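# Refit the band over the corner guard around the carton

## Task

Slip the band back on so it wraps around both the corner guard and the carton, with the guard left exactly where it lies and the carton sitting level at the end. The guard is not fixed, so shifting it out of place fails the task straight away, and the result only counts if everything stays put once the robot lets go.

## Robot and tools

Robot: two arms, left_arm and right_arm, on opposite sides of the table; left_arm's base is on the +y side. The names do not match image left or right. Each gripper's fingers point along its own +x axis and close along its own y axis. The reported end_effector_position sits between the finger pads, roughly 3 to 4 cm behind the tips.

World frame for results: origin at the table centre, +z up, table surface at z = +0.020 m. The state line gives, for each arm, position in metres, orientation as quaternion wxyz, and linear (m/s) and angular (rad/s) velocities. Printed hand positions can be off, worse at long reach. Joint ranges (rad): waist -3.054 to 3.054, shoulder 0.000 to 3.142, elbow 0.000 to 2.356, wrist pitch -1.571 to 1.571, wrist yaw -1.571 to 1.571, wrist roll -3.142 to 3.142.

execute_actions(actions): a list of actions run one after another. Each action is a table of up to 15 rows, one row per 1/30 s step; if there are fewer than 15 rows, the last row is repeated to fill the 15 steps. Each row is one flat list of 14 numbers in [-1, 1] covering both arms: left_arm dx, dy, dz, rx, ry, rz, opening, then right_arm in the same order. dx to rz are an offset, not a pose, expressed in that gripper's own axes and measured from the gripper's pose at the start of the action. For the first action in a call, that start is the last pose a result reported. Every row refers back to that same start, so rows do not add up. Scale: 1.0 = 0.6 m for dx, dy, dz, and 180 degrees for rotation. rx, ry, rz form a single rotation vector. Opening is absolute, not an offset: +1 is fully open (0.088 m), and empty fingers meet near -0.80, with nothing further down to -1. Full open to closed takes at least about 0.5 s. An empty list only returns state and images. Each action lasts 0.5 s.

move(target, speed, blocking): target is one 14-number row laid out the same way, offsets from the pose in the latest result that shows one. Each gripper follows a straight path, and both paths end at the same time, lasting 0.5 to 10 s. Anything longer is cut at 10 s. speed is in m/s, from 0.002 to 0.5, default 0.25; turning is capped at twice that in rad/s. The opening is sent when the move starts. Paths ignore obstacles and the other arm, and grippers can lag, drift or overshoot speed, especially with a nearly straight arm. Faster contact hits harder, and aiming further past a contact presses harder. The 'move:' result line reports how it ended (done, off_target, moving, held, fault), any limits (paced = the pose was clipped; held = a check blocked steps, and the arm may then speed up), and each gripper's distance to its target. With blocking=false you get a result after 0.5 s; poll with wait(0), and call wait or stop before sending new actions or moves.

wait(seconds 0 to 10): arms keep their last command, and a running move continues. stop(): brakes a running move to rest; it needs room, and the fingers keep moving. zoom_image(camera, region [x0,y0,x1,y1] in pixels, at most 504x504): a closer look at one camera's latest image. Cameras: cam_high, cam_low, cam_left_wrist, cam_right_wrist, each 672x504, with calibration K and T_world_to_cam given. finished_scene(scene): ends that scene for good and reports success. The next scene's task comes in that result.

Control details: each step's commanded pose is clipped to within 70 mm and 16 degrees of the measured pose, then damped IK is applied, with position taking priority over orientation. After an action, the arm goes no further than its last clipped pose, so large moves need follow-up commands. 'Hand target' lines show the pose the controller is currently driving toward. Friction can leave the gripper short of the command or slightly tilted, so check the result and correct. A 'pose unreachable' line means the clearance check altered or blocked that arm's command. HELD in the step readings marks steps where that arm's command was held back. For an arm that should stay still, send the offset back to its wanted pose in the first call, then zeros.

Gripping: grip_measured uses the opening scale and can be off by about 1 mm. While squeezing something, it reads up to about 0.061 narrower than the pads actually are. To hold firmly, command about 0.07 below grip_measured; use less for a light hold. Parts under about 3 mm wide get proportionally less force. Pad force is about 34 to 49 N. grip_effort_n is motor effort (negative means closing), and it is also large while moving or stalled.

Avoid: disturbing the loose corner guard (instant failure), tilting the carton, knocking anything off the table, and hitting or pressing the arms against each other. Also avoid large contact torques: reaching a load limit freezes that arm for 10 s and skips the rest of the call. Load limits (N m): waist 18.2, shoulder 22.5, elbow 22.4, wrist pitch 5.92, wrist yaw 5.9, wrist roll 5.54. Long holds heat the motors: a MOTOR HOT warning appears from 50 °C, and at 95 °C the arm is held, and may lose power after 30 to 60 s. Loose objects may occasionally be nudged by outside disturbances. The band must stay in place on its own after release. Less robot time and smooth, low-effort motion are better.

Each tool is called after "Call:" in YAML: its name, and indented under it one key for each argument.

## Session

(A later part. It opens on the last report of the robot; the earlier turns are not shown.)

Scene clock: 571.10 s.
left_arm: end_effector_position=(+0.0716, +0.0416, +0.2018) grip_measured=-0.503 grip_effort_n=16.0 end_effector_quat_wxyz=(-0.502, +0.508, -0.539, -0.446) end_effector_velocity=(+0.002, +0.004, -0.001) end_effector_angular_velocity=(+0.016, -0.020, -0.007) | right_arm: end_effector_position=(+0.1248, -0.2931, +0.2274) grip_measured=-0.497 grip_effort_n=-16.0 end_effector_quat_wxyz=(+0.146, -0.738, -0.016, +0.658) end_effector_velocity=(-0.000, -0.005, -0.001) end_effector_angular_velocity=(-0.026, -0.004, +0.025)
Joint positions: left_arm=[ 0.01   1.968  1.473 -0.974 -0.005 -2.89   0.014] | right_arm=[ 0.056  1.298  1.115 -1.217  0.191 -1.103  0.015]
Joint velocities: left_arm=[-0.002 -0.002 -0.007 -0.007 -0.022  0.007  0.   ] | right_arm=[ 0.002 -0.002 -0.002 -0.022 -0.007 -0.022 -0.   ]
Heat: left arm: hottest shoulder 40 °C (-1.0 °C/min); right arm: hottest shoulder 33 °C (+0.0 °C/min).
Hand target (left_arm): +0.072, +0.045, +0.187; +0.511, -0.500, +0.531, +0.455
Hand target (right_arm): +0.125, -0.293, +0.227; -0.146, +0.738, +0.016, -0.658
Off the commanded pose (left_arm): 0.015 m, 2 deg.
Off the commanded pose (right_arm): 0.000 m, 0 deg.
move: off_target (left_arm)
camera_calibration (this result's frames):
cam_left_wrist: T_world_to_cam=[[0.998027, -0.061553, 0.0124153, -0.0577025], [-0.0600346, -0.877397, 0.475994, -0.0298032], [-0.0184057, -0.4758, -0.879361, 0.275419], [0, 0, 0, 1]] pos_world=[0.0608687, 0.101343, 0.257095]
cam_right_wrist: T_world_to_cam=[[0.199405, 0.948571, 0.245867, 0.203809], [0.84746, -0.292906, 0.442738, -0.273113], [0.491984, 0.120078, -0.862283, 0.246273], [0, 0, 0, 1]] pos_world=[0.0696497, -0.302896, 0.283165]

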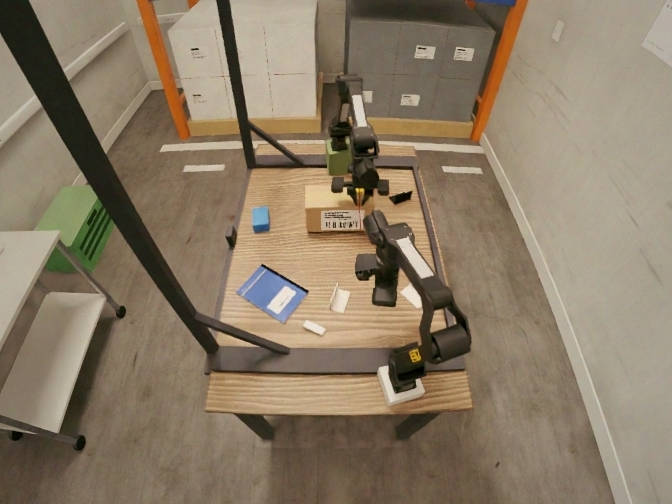

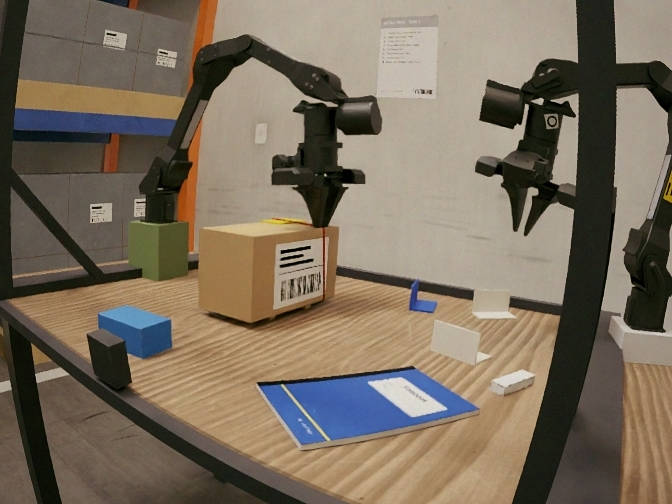

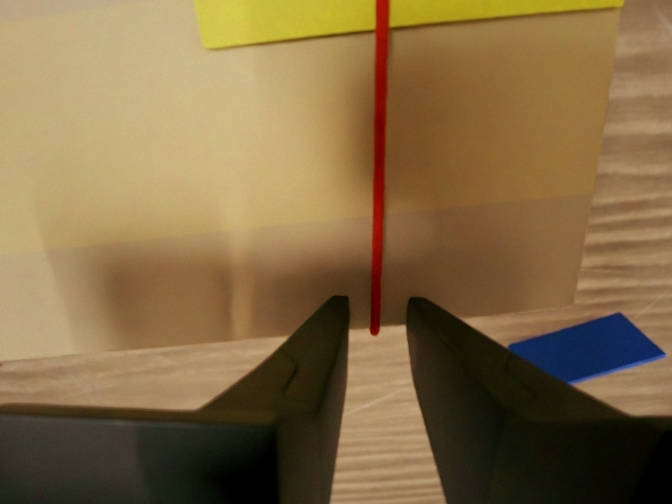

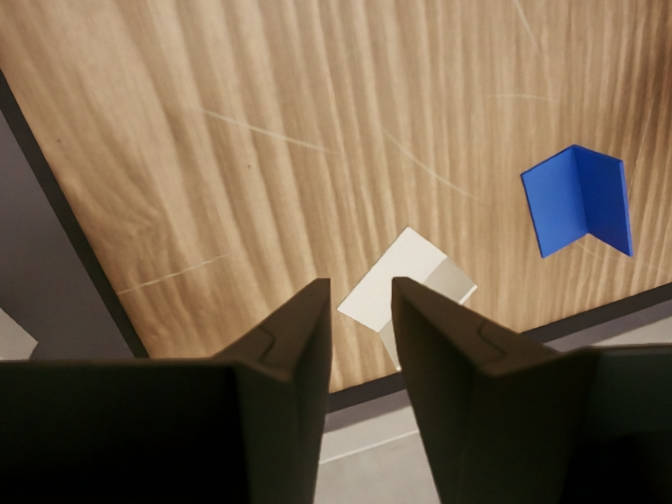

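Call:
move:
  target: [0.035,0,-0.008,0,0,0,-0.5,0,0,0,0,0,0,-0.5]
  speed: 0.015

Scene clock: 576.03 s.
left_arm: end_effector_position=(+0.0721, +0.0385, +0.2004) grip_measured=-0.503 grip_effort_n=14.7 end_effector_quat_wxyz=(-0.498, +0.514, -0.542, -0.440) end_effector_velocity=(-0.001, +0.005, -0.000) end_effector_angular_velocity=(+0.023, -0.004, -0.009) | right_arm: end_effector_position=(+0.1248, -0.2931, +0.2274) grip_measured=-0.497 grip_effort_n=-15.6 end_effector_quat_wxyz=(+0.146, -0.738, -0.016, +0.658) end_effector_velocity=(-0.001, -0.002, -0.001) end_effector_angular_velocity=(-0.010, +0.003, +0.011)
Joint positions: left_arm=[ 0.01   1.966  1.463 -0.946 -0.005 -2.89   0.014] | right_arm=[ 0.056  1.298  1.115 -1.217  0.191 -1.103  0.015]
Joint velocities: left_arm=[-0.002 -0.002 -0.002 -0.022 -0.007  0.007 -0.   ] | right_arm=[ 0.002 -0.002 -0.002 -0.007 -0.007 -0.007  0.   ]
Heat: left arm: hottest shoulder 40 °C (-1.0 °C/min); right arm: hottest shoulder 33 °C (+0.0 °C/min).
Hand target (left_arm): +0.072, +0.036, +0.182; +0.502, -0.508, +0.539, +0.446
Hand target (right_arm): +0.125, -0.293, +0.227; -0.146, +0.738, +0.016, -0.658
Off the commanded pose (left_arm): 0.019 m, 1 deg.
Off the commanded pose (right_arm): 0.000 m, 0 deg.
move: off_target (left_arm)
camera_calibration (this result's frames):
cam_left_wrist: T_world_to_cam=[[0.997982, -0.0612856, 0.0165899, -0.0592302], [-0.0615096, -0.868472, 0.491908, -0.0352348], [-0.015739, -0.491936, -0.870489, 0.271344], [0, 0, 0, 1]] pos_world=[0.0612141, 0.0992533, 0.254517]
cam_right_wrist: T_world_to_cam=[[0.199405, 0.948571, 0.245867, 0.203809], [0.84746, -0.292906, 0.442738, -0.273113], [0.491984, 0.120078, -0.862283, 0.246273], [0, 0, 0, 1]] pos_world=[0.0696497, -0.302896, 0.283165]

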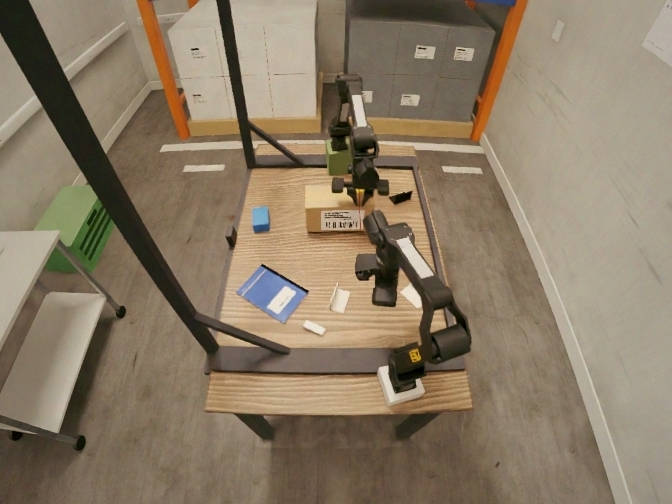

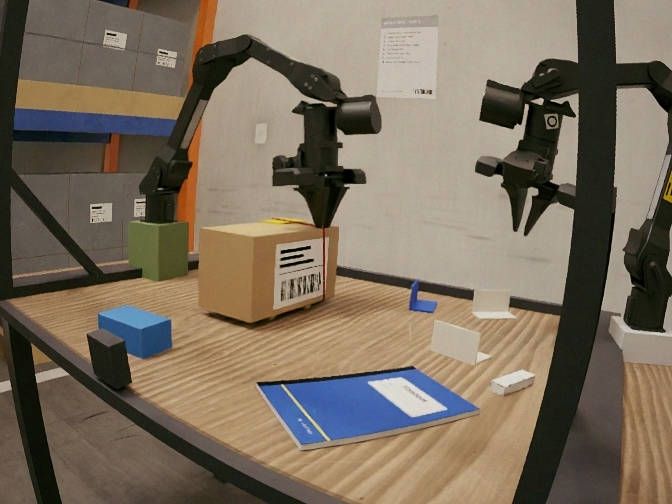

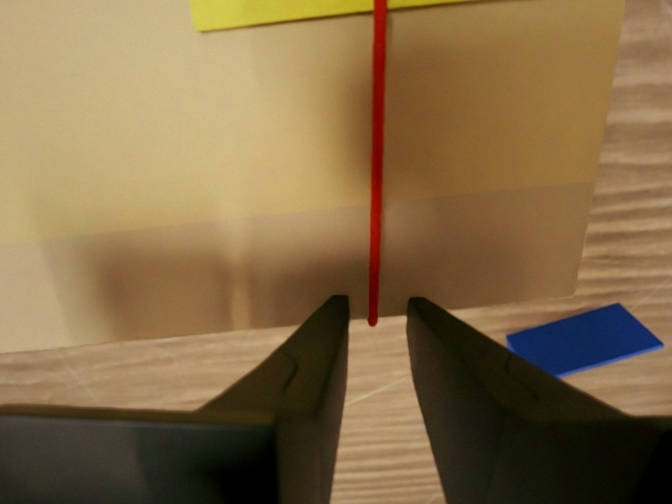

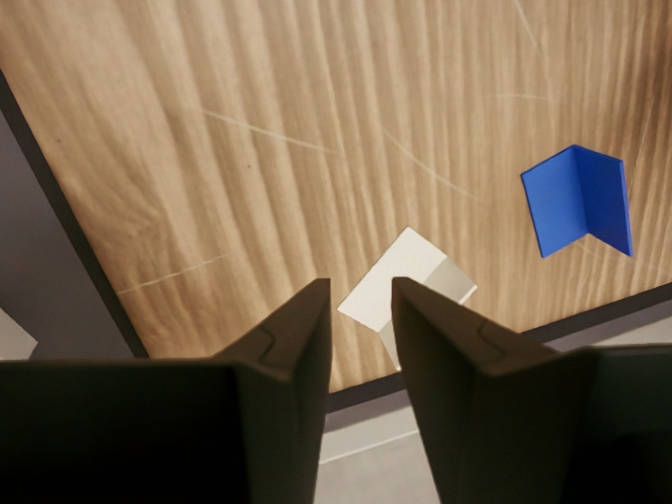

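Call:
execute_actions:
  actions:
    - [[0.03,0,0.003,0,0,0,-0.65,0,0,0,0,0,0,-0.5]]
    - [[0.03,0,0,0,0,0,-0.72,0,0,0,0,0,0,-0.5]]
    - [[0.03,0,0,0,0,0,-0.76,0,0,0,0,0,0,-0.5]]
    - [[0.03,0,0,0,0,0,-0.8,0,0,0,0,0,0,-0.5]]

Call:
zoom_image:
  camera: "cam_left_wrist"
  region: [300,230,460,350]

Scene clock: 583.23 s.
left_arm: end_effector_position=(+0.0728, +0.0161, +0.1767) grip_measured=-0.797 grip_effort_n=-15.6 end_effector_quat_wxyz=(-0.473, +0.542, -0.565, -0.405) end_effector_velocity=(-0.000, +0.002, -0.000) end_effector_angular_velocity=(+0.009, -0.011, -0.022) | right_arm: end_effector_position=(+0.1248, -0.2931, +0.2274) grip_measured=-0.497 grip_effort_n=-15.6 end_effector_quat_wxyz=(+0.146, -0.738, -0.016, +0.658) end_effector_velocity=(+0.001, -0.002, +0.000) end_effector_angular_velocity=(-0.007, +0.001, +0.015)
Joint positions: left_arm=[ 0.005  1.992  1.384 -0.729  0.003 -2.89   0.   ] | right_arm=[ 0.056  1.298  1.115 -1.217  0.191 -1.103  0.015]
Joint velocities: left_arm=[-0.002 -0.002 -0.002 -0.007 -0.007  0.022  0.   ] | right_arm=[-0.007 -0.007 -0.002 -0.007 -0.007 -0.022  0.   ]
Heat: left arm: hottest shoulder 39 °C (-2.0 °C/min); right arm: hottest shoulder 33 °C (+0.0 °C/min).
Hand target (left_arm): +0.072, +0.019, +0.168; -0.478, +0.536, -0.561, -0.412
Hand target (right_arm): +0.125, -0.293, +0.227; -0.146, +0.738, +0.016, -0.658
Off the commanded pose (left_arm): 0.009 m, 1 deg.
Off the commanded pose (right_arm): 0.000 m, 0 deg.
Step readings (end_effector_position; steps 1 to 15: 1st action; 16 to 30: 2nd action; 31 to 45: 3rd action; 46 to 60: 4th action):
0: left_arm (+0.0721, +0.0385, +0.2003) | right_arm (+0.1248, -0.2931, +0.2274)
1: left_arm (+0.0719, +0.0385, +0.1997) | right_arm (+0.1248, -0.2931, +0.2274)
2: left_arm (+0.0714, +0.0382, +0.1996) | right_arm (+0.1248, -0.2931, +0.2274)
4: left_arm (+0.0706, +0.0381, +0.1996) | right_arm (+0.1248, -0.2931, +0.2274)
8: left_arm (+0.0702, +0.0379, +0.1996) | right_arm (+0.1248, -0.2931, +0.2274)
15: left_arm (+0.0702, +0.0379, +0.1996) | right_arm (+0.1248, -0.2931, +0.2274)
16: left_arm (+0.0700, +0.0375, +0.1996) | right_arm (+0.1248, -0.2931, +0.2274)
17: left_arm (+0.0699, +0.0370, +0.1996) | right_arm (+0.1248, -0.2931, +0.2274)
19: left_arm (+0.0697, +0.0360, +0.1995) | right_arm (+0.1248, -0.2931, +0.2274)
23: left_arm (+0.0708, +0.0288, +0.1941) | right_arm (+0.1248, -0.2931, +0.2274)
30: left_arm (+0.0708, +0.0289, +0.1938) | right_arm (+0.1248, -0.2931, +0.2274)
31: left_arm (+0.0709, +0.0284, +0.1931) | right_arm (+0.1248, -0.2931, +0.2274)
32: left_arm (+0.0711, +0.0266, +0.1923) | right_arm (+0.1248, -0.2931, +0.2274)
34: left_arm (+0.0715, +0.0244, +0.1891) | right_arm (+0.1248, -0.2931, +0.2274)
38: left_arm (+0.0716, +0.0235, +0.1854) | right_arm (+0.1248, -0.2931, +0.2274)
45: left_arm (+0.0718, +0.0226, +0.1856) | right_arm (+0.1248, -0.2931, +0.2274)
46: left_arm (+0.0719, +0.0219, +0.1846) | right_arm (+0.1248, -0.2931, +0.2274)
47: left_arm (+0.0723, +0.0195, +0.1839) | right_arm (+0.1248, -0.2931, +0.2274)
49: left_arm (+0.0727, +0.0167, +0.1814) | right_arm (+0.1248, -0.2931, +0.2274)
53: left_arm (+0.0727, +0.0169, +0.1768) | right_arm (+0.1248, -0.2931, +0.2274)
60: end_effector_position above
camera_calibration (this result's frames):
cam_left_wrist: T_world_to_cam=[[0.997364, -0.0639738, 0.0342317, -0.0640137], [-0.0718946, -0.80778, 0.585083, -0.0596738], [-0.0097783, -0.586002, -0.810251, 0.230168], [0, 0, 0, 1]] pos_world=[0.0618054, 0.0825804, 0.223599]
cam_right_wrist: T_world_to_cam=[[0.199405, 0.948571, 0.245867, 0.203809], [0.84746, -0.292906, 0.442738, -0.273113], [0.491984, 0.120078, -0.862283, 0.246273], [0, 0, 0, 1]] pos_world=[0.0696497, -0.302896, 0.283165]

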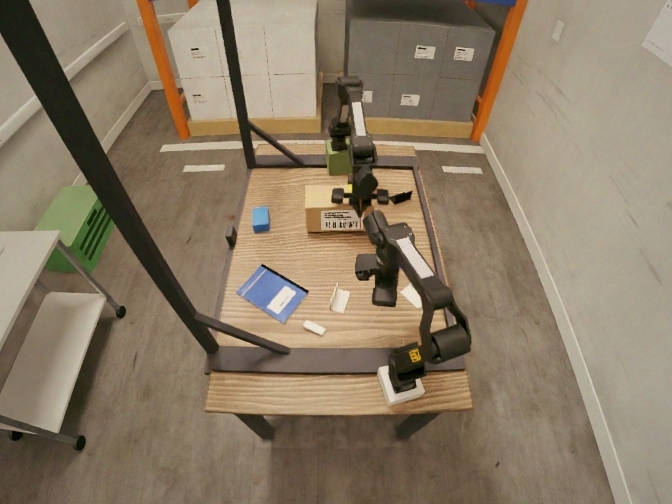

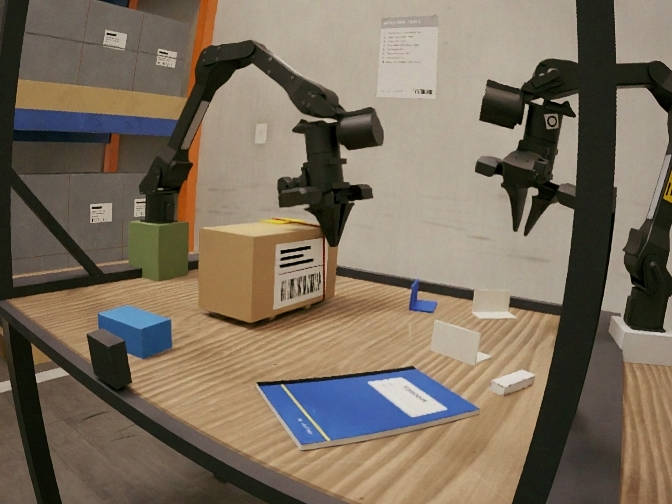

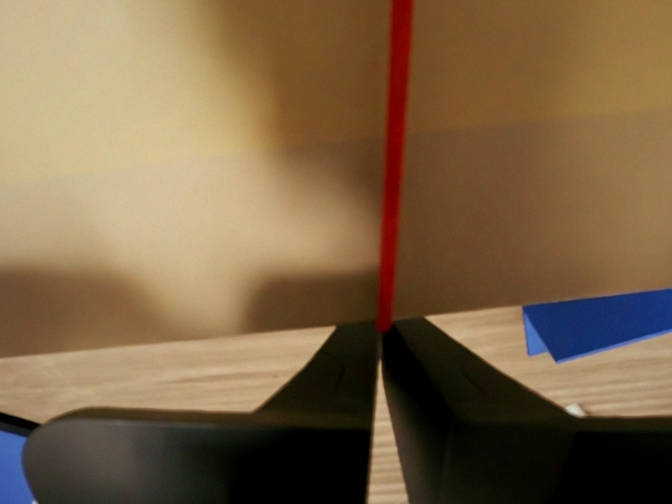

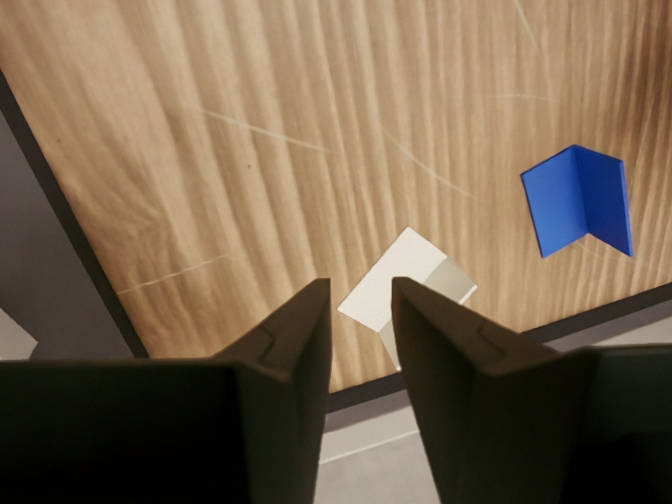

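Region (300, 230, 460, 350) of cam_left_wrist's 672x504 image, scaled by 3.150, with more detail than that image has; it fills the top 378 rows of this view, and the rest is white.

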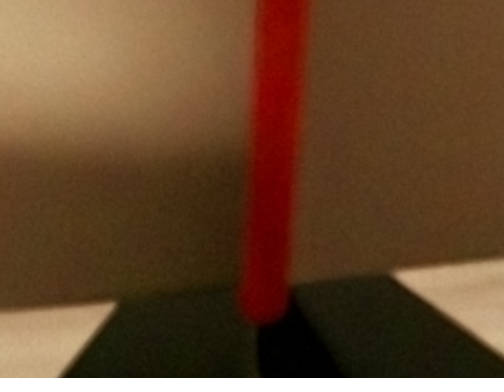

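Call:
execute_actions:
  actions:
    - [[0,0,0.004,0,0,0,-1,0,0,0,0,0,0,-0.5]]
    - [[0,0,0,0,0,0,-1,0,0,0,0,0,0,-0.5]]

Call:
zoom_image:
  camera: "cam_low"
  region: [230,180,390,320]

Call:
zoom_image:
  camera: "cam_left_wrist"
  region: [300,230,460,350]

Scene clock: 589.17 s.
left_arm: end_effector_position=(+0.0728, +0.0165, +0.1758) grip_measured=-0.815 grip_effort_n=-83.5 end_effector_quat_wxyz=(-0.473, +0.542, -0.565, -0.405) end_effector_velocity=(+0.002, -0.001, +0.001) end_effector_angular_velocity=(-0.004, -0.021, +0.010) | right_arm: end_effector_position=(+0.1248, -0.2931, +0.2274) grip_measured=-0.497 grip_effort_n=-16.0 end_effector_quat_wxyz=(+0.146, -0.738, -0.016, +0.658) end_effector_velocity=(+0.001, -0.002, +0.000) end_effector_angular_velocity=(-0.007, +0.001, +0.015)
Joint positions: left_arm=[ 0.005  1.992  1.381 -0.726  0.003 -2.89   0.   ] | right_arm=[ 0.056  1.298  1.115 -1.217  0.191 -1.103  0.015]
Joint velocities: left_arm=[-0.002 -0.002 -0.002  0.007 -0.022 -0.007  0.   ] | right_arm=[-0.007 -0.007 -0.002 -0.007 -0.007 -0.022 -0.   ]
Heat: left arm: hottest shoulder 39 °C (-3.0 °C/min); right arm: hottest shoulder 33 °C (+0.0 °C/min).
Hand target (left_arm): +0.073, +0.017, +0.176; -0.473, +0.542, -0.565, -0.405
Hand target (right_arm): +0.125, -0.293, +0.227; -0.146, +0.738, +0.016, -0.658
Off the commanded pose (left_arm): 0.000 m, 0 deg.
Off the commanded pose (right_arm): 0.000 m, 0 deg.
Step readings (end_effector_position; steps 1 to 15: 1st action; 16 to 30: 2nd action):
0: left_arm (+0.0729, +0.0160, +0.1767) | right_arm (+0.1248, -0.2931, +0.2274)
1: left_arm (+0.0728, +0.0161, +0.1767) | right_arm (+0.1248, -0.2931, +0.2274)
2: left_arm (+0.0729, +0.0160, +0.1765) | right_arm (+0.1248, -0.2931, +0.2274)
4: left_arm (+0.0728, +0.0162, +0.1762) | right_arm (+0.1248, -0.2931, +0.2274)
8: left_arm (+0.0728, +0.0166, +0.1758) | right_arm (+0.1248, -0.2931, +0.2274)
15: left_arm (+0.0728, +0.0165, +0.1758) | right_arm (+0.1248, -0.2931, +0.2274)
16: left_arm (+0.0728, +0.0165, +0.1758) | right_arm (+0.1248, -0.2931, +0.2274)
17: left_arm (+0.0728, +0.0165, +0.1758) | right_arm (+0.1248, -0.2931, +0.2274)
19: left_arm (+0.0728, +0.0165, +0.1758) | right_arm (+0.1248, -0.2931, +0.2274)
23: left_arm (+0.0728, +0.0165, +0.1758) | right_arm (+0.1248, -0.2931, +0.2274)
30: end_effector_position above
camera_calibration (this result's frames):
cam_left_wrist: T_world_to_cam=[[0.997366, -0.0639867, 0.0341471, -0.0638724], [-0.0718592, -0.808001, 0.584783, -0.0587468], [-0.00982742, -0.585697, -0.810471, 0.22971], [0, 0, 0, 1]] pos_world=[0.0617401, 0.0829859, 0.222708]
cam_right_wrist: T_world_to_cam=[[0.199405, 0.948571, 0.245867, 0.203809], [0.84746, -0.292906, 0.442738, -0.273113], [0.491984, 0.120078, -0.862283, 0.246273], [0, 0, 0, 1]] pos_world=[0.0696497, -0.302896, 0.283165]

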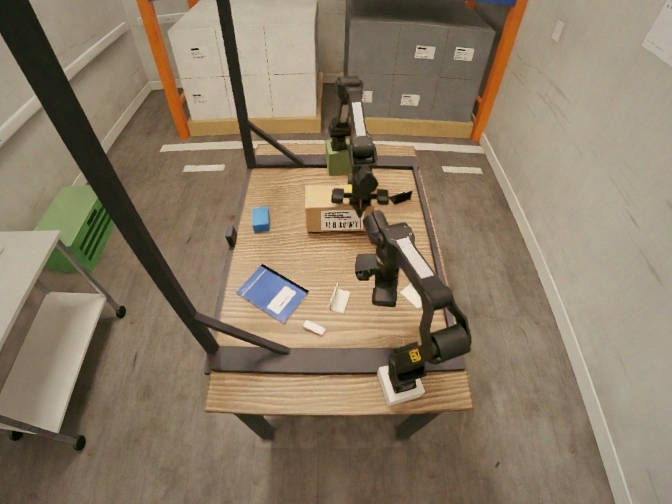

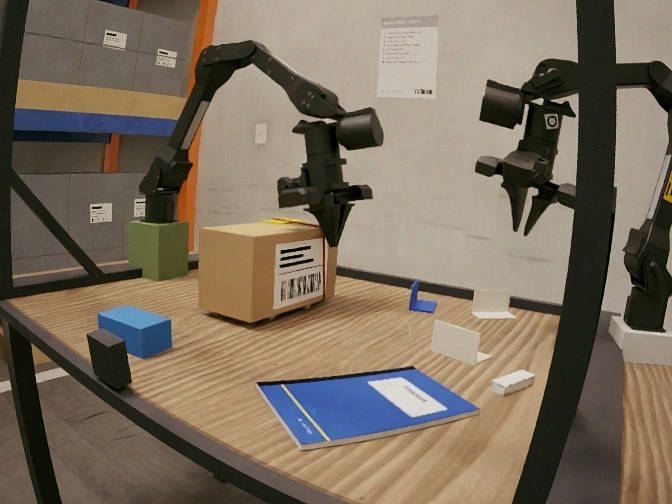

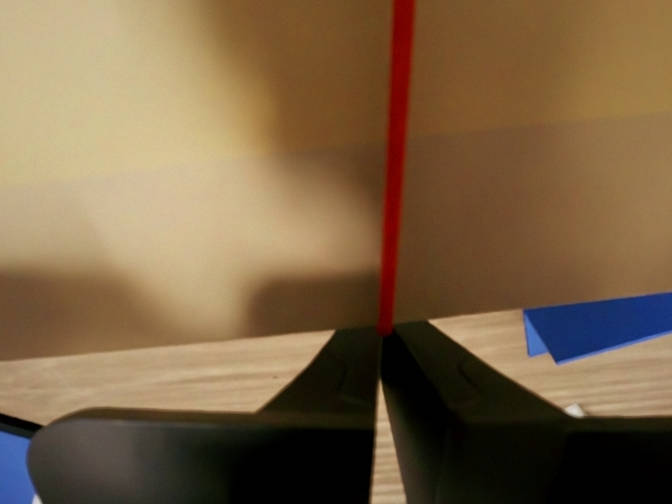

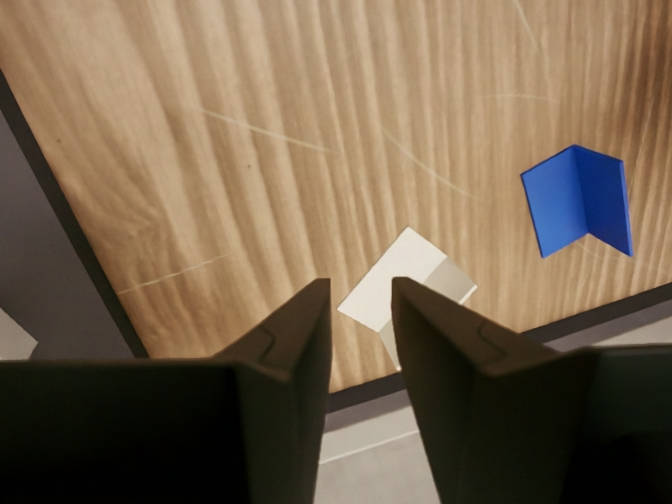

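Region (230, 180, 390, 320) of cam_low's 672x504 image, scaled by 3.150, with more detail than that image has; it fills the top 441 rows of this view, and the rest is white.

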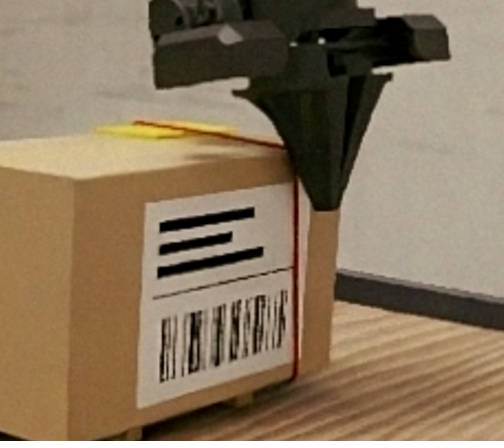

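Region (300, 230, 460, 350) of cam_left_wrist's 672x504 image, scaled by 3.150, with more detail than that image has; it fills the top 378 rows of this view, and the rest is white.

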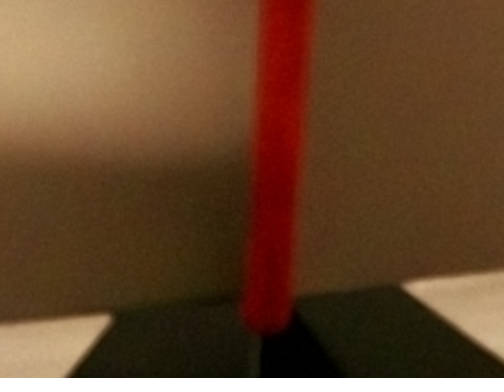

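Call:
move:
  target: [-0.18,0,-0.01,0,0,0,-0.86,0,0,0,-0.555,0,0,-0.5]
  speed: 0.15

Call:
move:
  target: [-0.05,0.1,0.25,0,0,0,-0.86,0,0,0,0,0,0,-0.5]
  speed: 0.15

Scene clock: 616.07 s.
left_arm: end_effector_position=(+0.0687, +0.0360, +0.2744) grip_measured=-0.815 grip_effort_n=-83.5 end_effector_quat_wxyz=(-0.478, +0.535, -0.562, -0.411) end_effector_velocity=(+0.001, +0.006, -0.001) end_effector_angular_velocity=(+0.023, -0.005, -0.003) | right_arm: end_effector_position=(+0.1248, -0.2931, +0.2274) grip_measured=-0.497 grip_effort_n=-15.6 end_effector_quat_wxyz=(+0.470, +0.588, +0.513, -0.413) end_effector_velocity=(-0.003, +0.000, -0.001) end_effector_angular_velocity=(-0.002, +0.018, +0.023)
Joint positions: left_arm=[ 0.003  1.861  1.605 -1.102  0.003 -2.89   0.   ] | right_arm=[ 0.056  1.298  1.115 -1.217  0.191 -2.841  0.015]
Joint velocities: left_arm=[ 0.002 -0.002 -0.002 -0.022 -0.007  0.007  0.   ] | right_arm=[-0.002 -0.002 -0.002  0.007 -0.022 -0.022  0.   ]
Heat: left arm: hottest shoulder 43 °C (+2.0 °C/min); right arm: hottest elbow 33 °C (+0.0 °C/min).
Hand target (left_arm): +0.068, +0.035, +0.282; -0.473, +0.542, -0.565, -0.405
Hand target (right_arm): +0.125, -0.293, +0.227; +0.471, +0.587, +0.514, -0.411
Off the commanded pose (left_arm): 0.008 m, 1 deg.
Off the commanded pose (right_arm): 0.000 m, 0 deg.
move: done
camera_calibration (this result's frames):
cam_left_wrist: T_world_to_cam=[[0.997322, -0.0669287, 0.0294891, -0.0605797], [-0.0718136, -0.81978, 0.568158, -0.0960259], [-0.0138515, -0.568754, -0.822391, 0.32392], [0, 0, 0, 1]] pos_world=[0.0580083, 0.101456, 0.322733]
cam_right_wrist: T_world_to_cam=[[-0.991486, 0.0619339, -0.114543, 0.174575], [-0.0149223, 0.819809, 0.572442, 0.13117], [0.129357, 0.569278, -0.811905, 0.41174], [0, 0, 0, 1]] pos_world=[0.121785, -0.352741, 0.279203]

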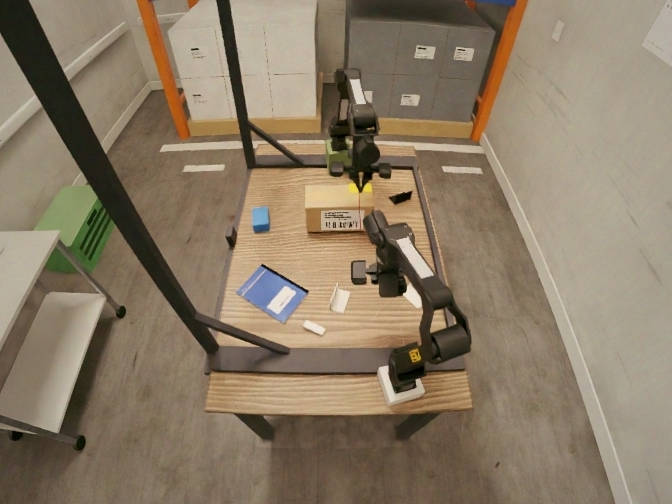

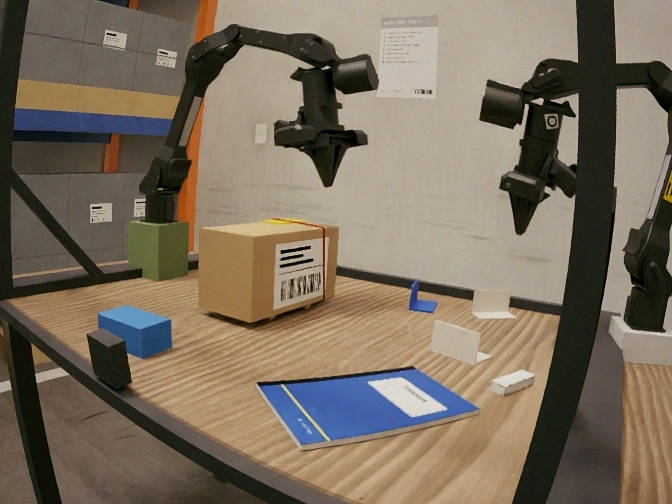

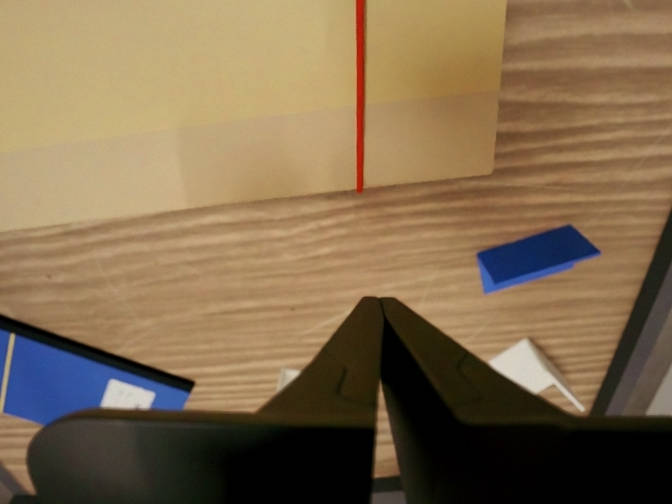

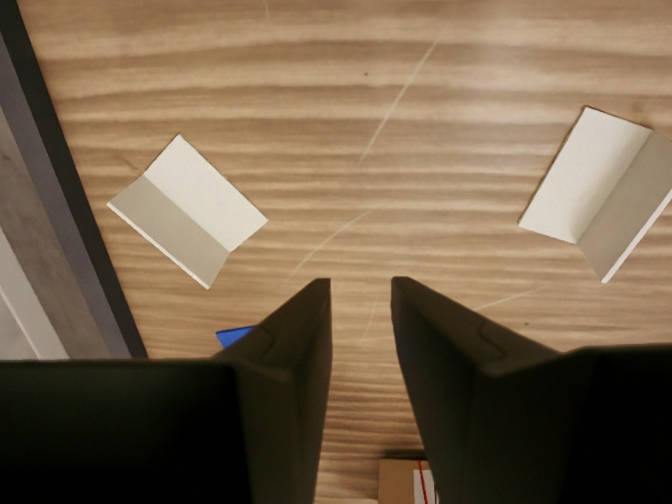

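Scene clock: 617.63 s.
left_arm: end_effector_position=(+0.0213, +0.1904, +0.2719) grip_measured=-0.815 grip_effort_n=-83.5 end_effector_quat_wxyz=(-0.478, +0.534, -0.564, -0.411) end_effector_velocity=(+0.000, +0.004, +0.000) end_effector_angular_velocity=(+0.003, -0.009, -0.008) | right_arm: end_effector_position=(+0.1248, -0.2931, +0.2274) grip_measured=-0.497 grip_effort_n=-16.0 end_effector_quat_wxyz=(+0.470, +0.588, +0.513, -0.413) end_effector_velocity=(+0.001, -0.005, -0.001) end_effector_angular_velocity=(-0.026, -0.004, +0.020)
Joint positions: left_arm=[-0.106  1.25   0.993 -1.102 -0.016 -2.994  0.   ] | right_arm=[ 0.056  1.298  1.115 -1.217  0.191 -2.841  0.015]
Joint velocities: left_arm=[-0.002 -0.012 -0.007 -0.007 -0.007  0.007  0.   ] | right_arm=[-0.002 -0.002 -0.002 -0.022 -0.007 -0.022 -0.   ]
Heat: left arm: hottest shoulder 43 °C (+2.0 °C/min); right arm: hottest elbow 33 °C (+0.0 °C/min).
Hand target (left_arm): +0.021, +0.193, +0.271; -0.478, +0.535, -0.562, -0.412
Hand target (right_arm): +0.125, -0.293, +0.227; +0.470, +0.588, +0.513, -0.413
Off the commanded pose (left_arm): 0.004 m, 0 deg.
Off the commanded pose (right_arm): 0.000 m, 0 deg.
move: done
camera_calibration (this result's frames):
cam_left_wrist: T_world_to_cam=[[0.997162, -0.0706179, 0.0261093, -0.00120401], [-0.0729007, -0.818934, 0.569238, 0.0281732], [-0.0188166, -0.569526, -0.821758, 0.409083], [0, 0, 0, 1]] pos_world=[0.010952, 0.25597, 0.320161]
cam_right_wrist: T_world_to_cam=[[-0.991486, 0.0619339, -0.114543, 0.174575], [-0.0149223, 0.819809, 0.572442, 0.13117], [0.129357, 0.569278, -0.811905, 0.41174], [0, 0, 0, 1]] pos_world=[0.121785, -0.352741, 0.279203]

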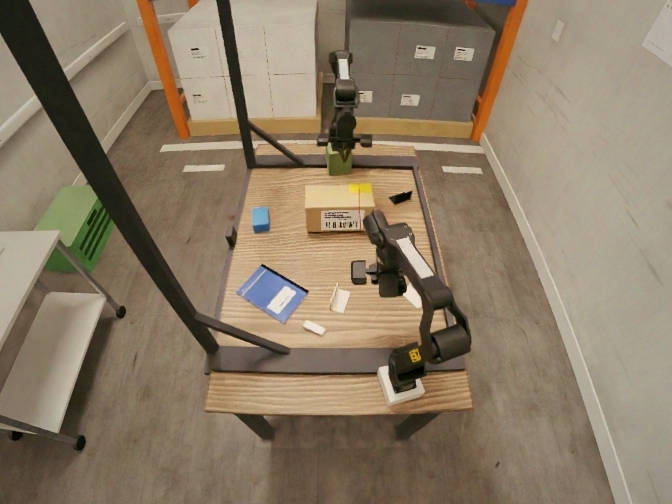

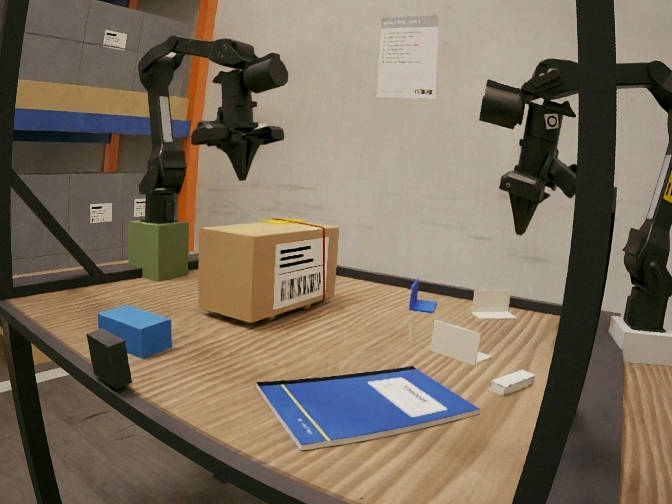

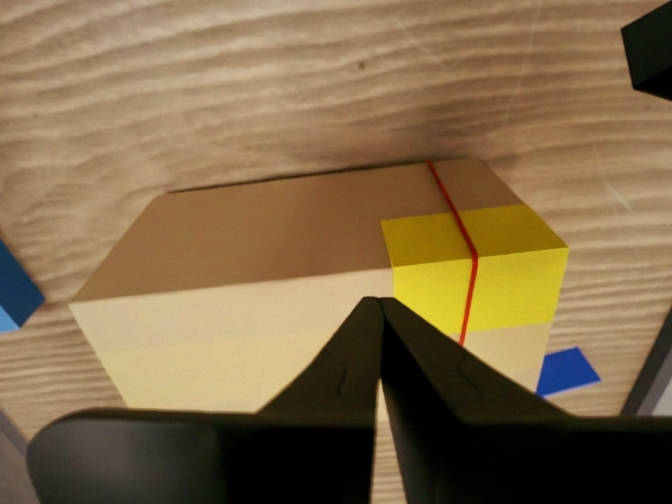

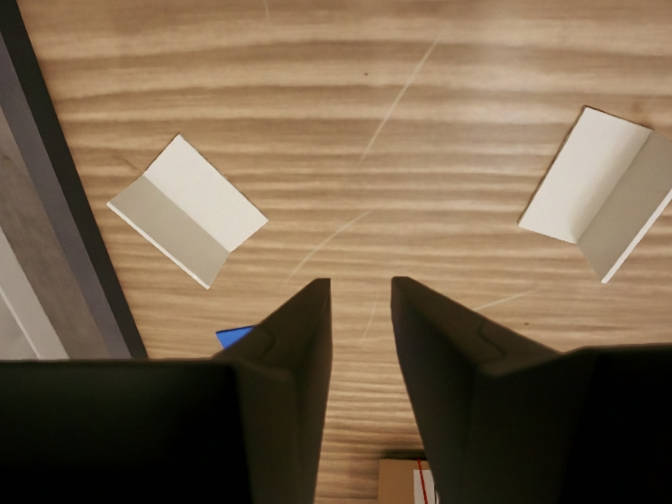

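Call:
move:
  target: [0,0,0,0,0,0,-0.86,0.101,-0.108,-0.423,0,0.125,-0.042,-0.5]
  speed: 0.15

Scene clock: 631.03 s.
left_arm: end_effector_position=(+0.0213, +0.1906, +0.2719) grip_measured=-0.815 grip_effort_n=-83.5 end_effector_quat_wxyz=(-0.478, +0.534, -0.564, -0.411) end_effector_velocity=(+0.000, +0.002, -0.002) end_effector_angular_velocity=(+0.012, -0.005, +0.006) | right_arm: end_effector_position=(+0.0674, -0.0355, +0.2208) grip_measured=-0.497 grip_effort_n=-16.0 end_effector_quat_wxyz=(+0.329, +0.624, +0.633, -0.319) end_effector_velocity=(-0.002, -0.002, -0.001) end_effector_angular_velocity=(-0.011, +0.012, +0.016)
Joint positions: left_arm=[-0.106  1.249  0.993 -1.102 -0.016 -2.994  0.   ] | right_arm=[-0.003  1.989  1.695 -0.672  0.133 -2.962  0.015]
Joint velocities: left_arm=[-0.002  0.002 -0.002 -0.007 -0.007 -0.007  0.   ] | right_arm=[-0.002 -0.002 -0.002 -0.007 -0.022 -0.007 -0.   ]
Heat: left arm: hottest shoulder 40 °C (+0.0 °C/min); right arm: hottest elbow 34 °C (+1.0 °C/min).
Hand target (left_arm): +0.021, +0.190, +0.272; -0.478, +0.534, -0.564, -0.411
Hand target (right_arm): +0.068, -0.031, +0.215; +0.332, +0.622, +0.632, -0.322
Off the commanded pose (left_arm): 0.000 m, 0 deg.
Off the commanded pose (right_arm): 0.008 m, 1 deg.
move: done
camera_calibration (this result's frames):
cam_left_wrist: T_world_to_cam=[[0.997162, -0.0706179, 0.0261093, -0.00118231], [-0.0729007, -0.818934, 0.569238, 0.028309], [-0.0188166, -0.569526, -0.821758, 0.409217], [0, 0, 0, 1]] pos_world=[0.0109428, 0.256159, 0.320194]
cam_right_wrist: T_world_to_cam=[[-0.9998, 0.00565308, 0.019202, 0.0699367], [0.0192546, 0.53382, 0.845379, -0.149843], [-0.00547143, 0.845579, -0.533822, 0.224623], [0, 0, 0, 1]] pos_world=[0.0740369, -0.110343, 0.24524]

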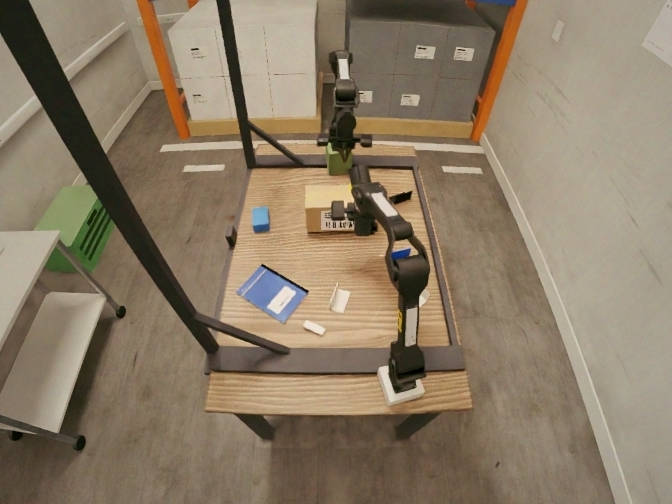

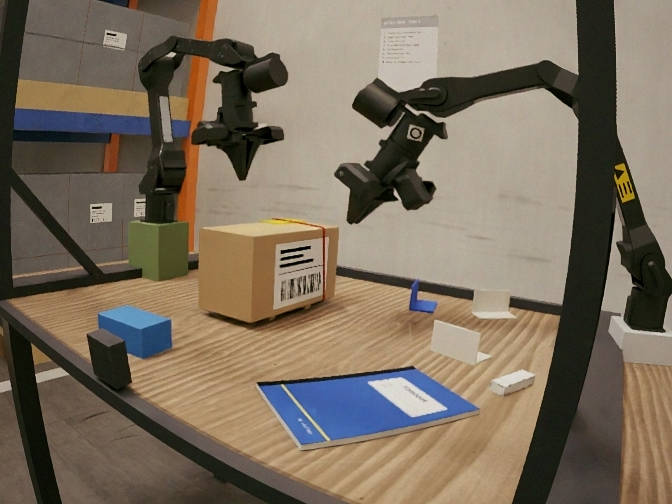

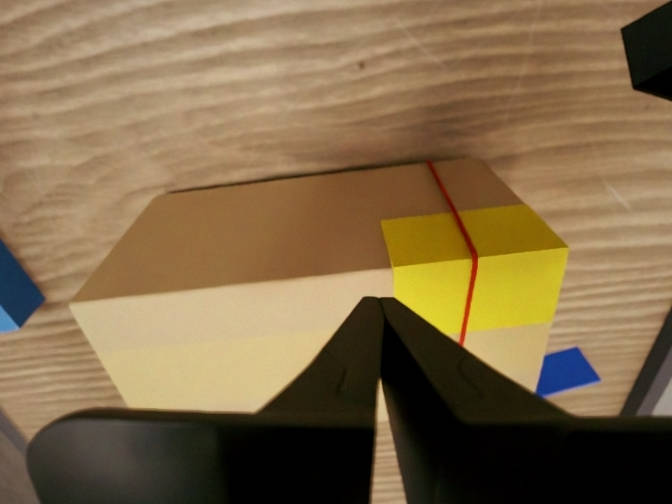

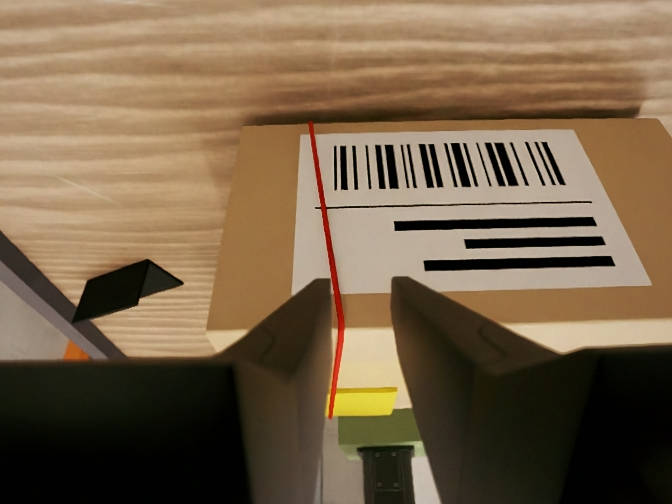

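Call:
move:
  target: [0,0,0,0,0,0,-0.86,0.0606,0.0063,-0.029,0,0,0,-0.5]
  speed: 0.04

Call:
zoom_image:
  camera: "cam_low"
  region: [260,170,400,290]

Scene clock: 641.97 s.
left_arm: end_effector_position=(+0.0213, +0.1906, +0.2719) grip_measured=-0.815 grip_effort_n=-83.5 end_effector_quat_wxyz=(-0.478, +0.534, -0.564, -0.411) end_effector_velocity=(+0.000, +0.002, +0.001) end_effector_angular_velocity=(+0.003, -0.005, +0.006) | right_arm: end_effector_position=(+0.0699, -0.0042, +0.2081) grip_measured=-0.497 grip_effort_n=-16.0 end_effector_quat_wxyz=(+0.325, +0.626, +0.634, -0.317) end_effector_velocity=(+0.002, +0.004, +0.007) end_effector_angular_velocity=(+0.020, +0.006, +0.003)
Joint positions: left_arm=[-0.106  1.249  0.993 -1.102 -0.016 -2.994  0.   ] | right_arm=[-0.024  2.108  1.816 -0.661  0.123 -2.979  0.015]
Joint velocities: left_arm=[-0.002 -0.007 -0.002 -0.007 -0.007 -0.007  0.   ] | right_arm=[-0.007 -0.002  0.012  0.007 -0.007 -0.007 -0.   ]
Heat: left arm: hottest shoulder 38 °C (-1.0 °C/min); right arm: hottest shoulder 35 °C (+2.0 °C/min).
Hand target (left_arm): +0.021, +0.191, +0.272; -0.478, +0.534, -0.564, -0.411
Hand target (right_arm): +0.070, -0.000, +0.201; +0.329, +0.624, +0.633, -0.319
Off the commanded pose (left_arm): 0.000 m, 0 deg.
Off the commanded pose (right_arm): 0.008 m, 1 deg.
move: done
camera_calibration (this result's frames):
cam_left_wrist: T_world_to_cam=[[0.997162, -0.0706179, 0.0261093, -0.00118231], [-0.0729007, -0.818934, 0.569238, 0.028309], [-0.0188166, -0.569526, -0.821758, 0.409217], [0, 0, 0, 1]] pos_world=[0.0109428, 0.256159, 0.320194]
cam_right_wrist: T_world_to_cam=[[-0.999769, 0.00749225, 0.0201463, 0.0723498], [0.0210787, 0.525192, 0.850723, -0.157092], [-0.00420687, 0.850951, -0.525229, 0.189555], [0, 0, 0, 1]] pos_world=[0.0764418, -0.0793406, 0.231744]

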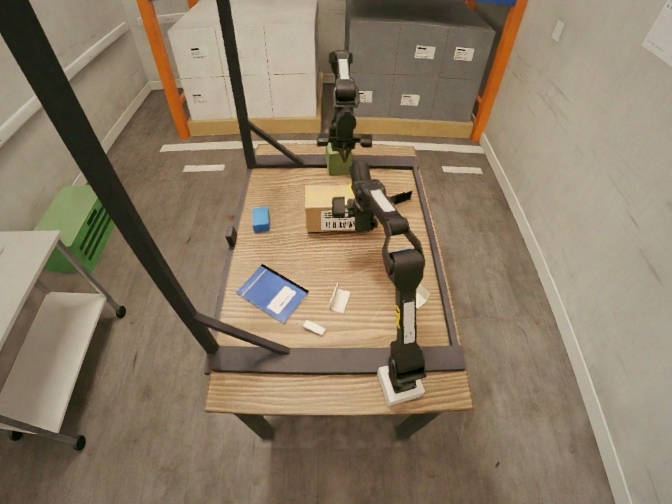

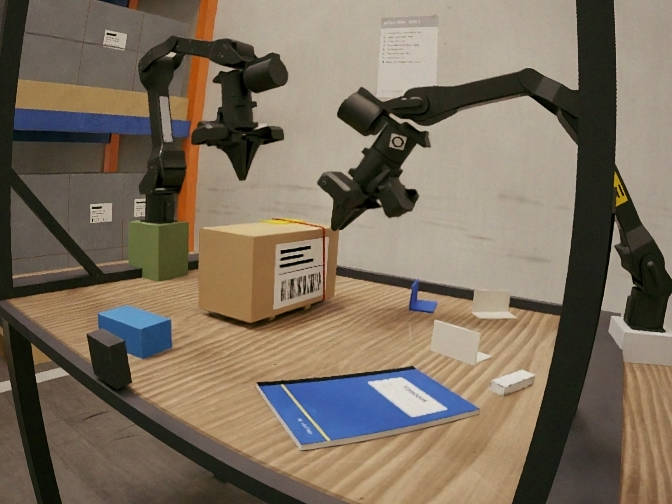

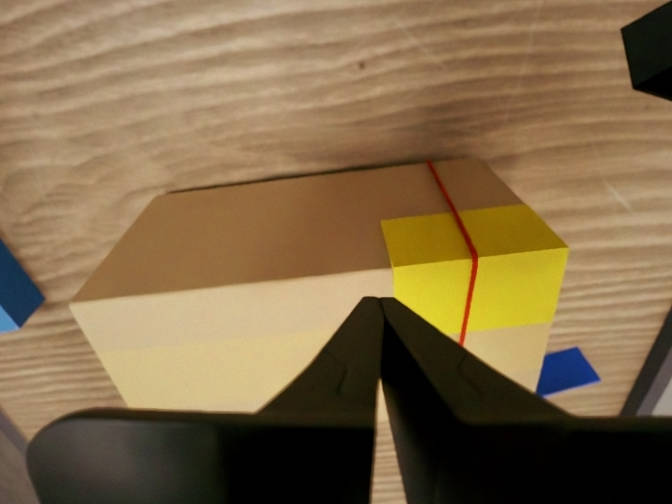

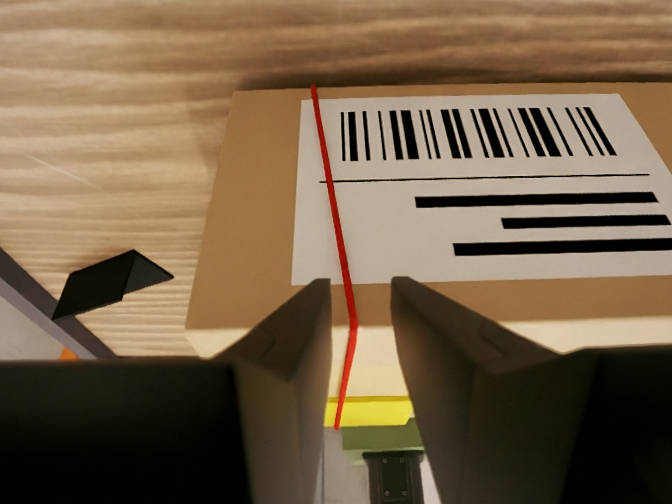

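Region (260, 170, 400, 290) of cam_low's 672x504 image, scaled by 3.600, with more detail than that image has; it fills the top 432 rows of this view, and the rest is white.

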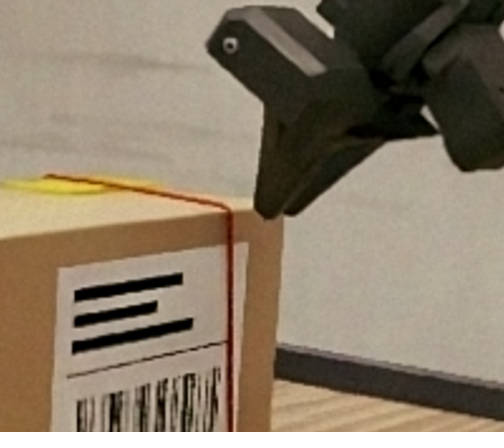

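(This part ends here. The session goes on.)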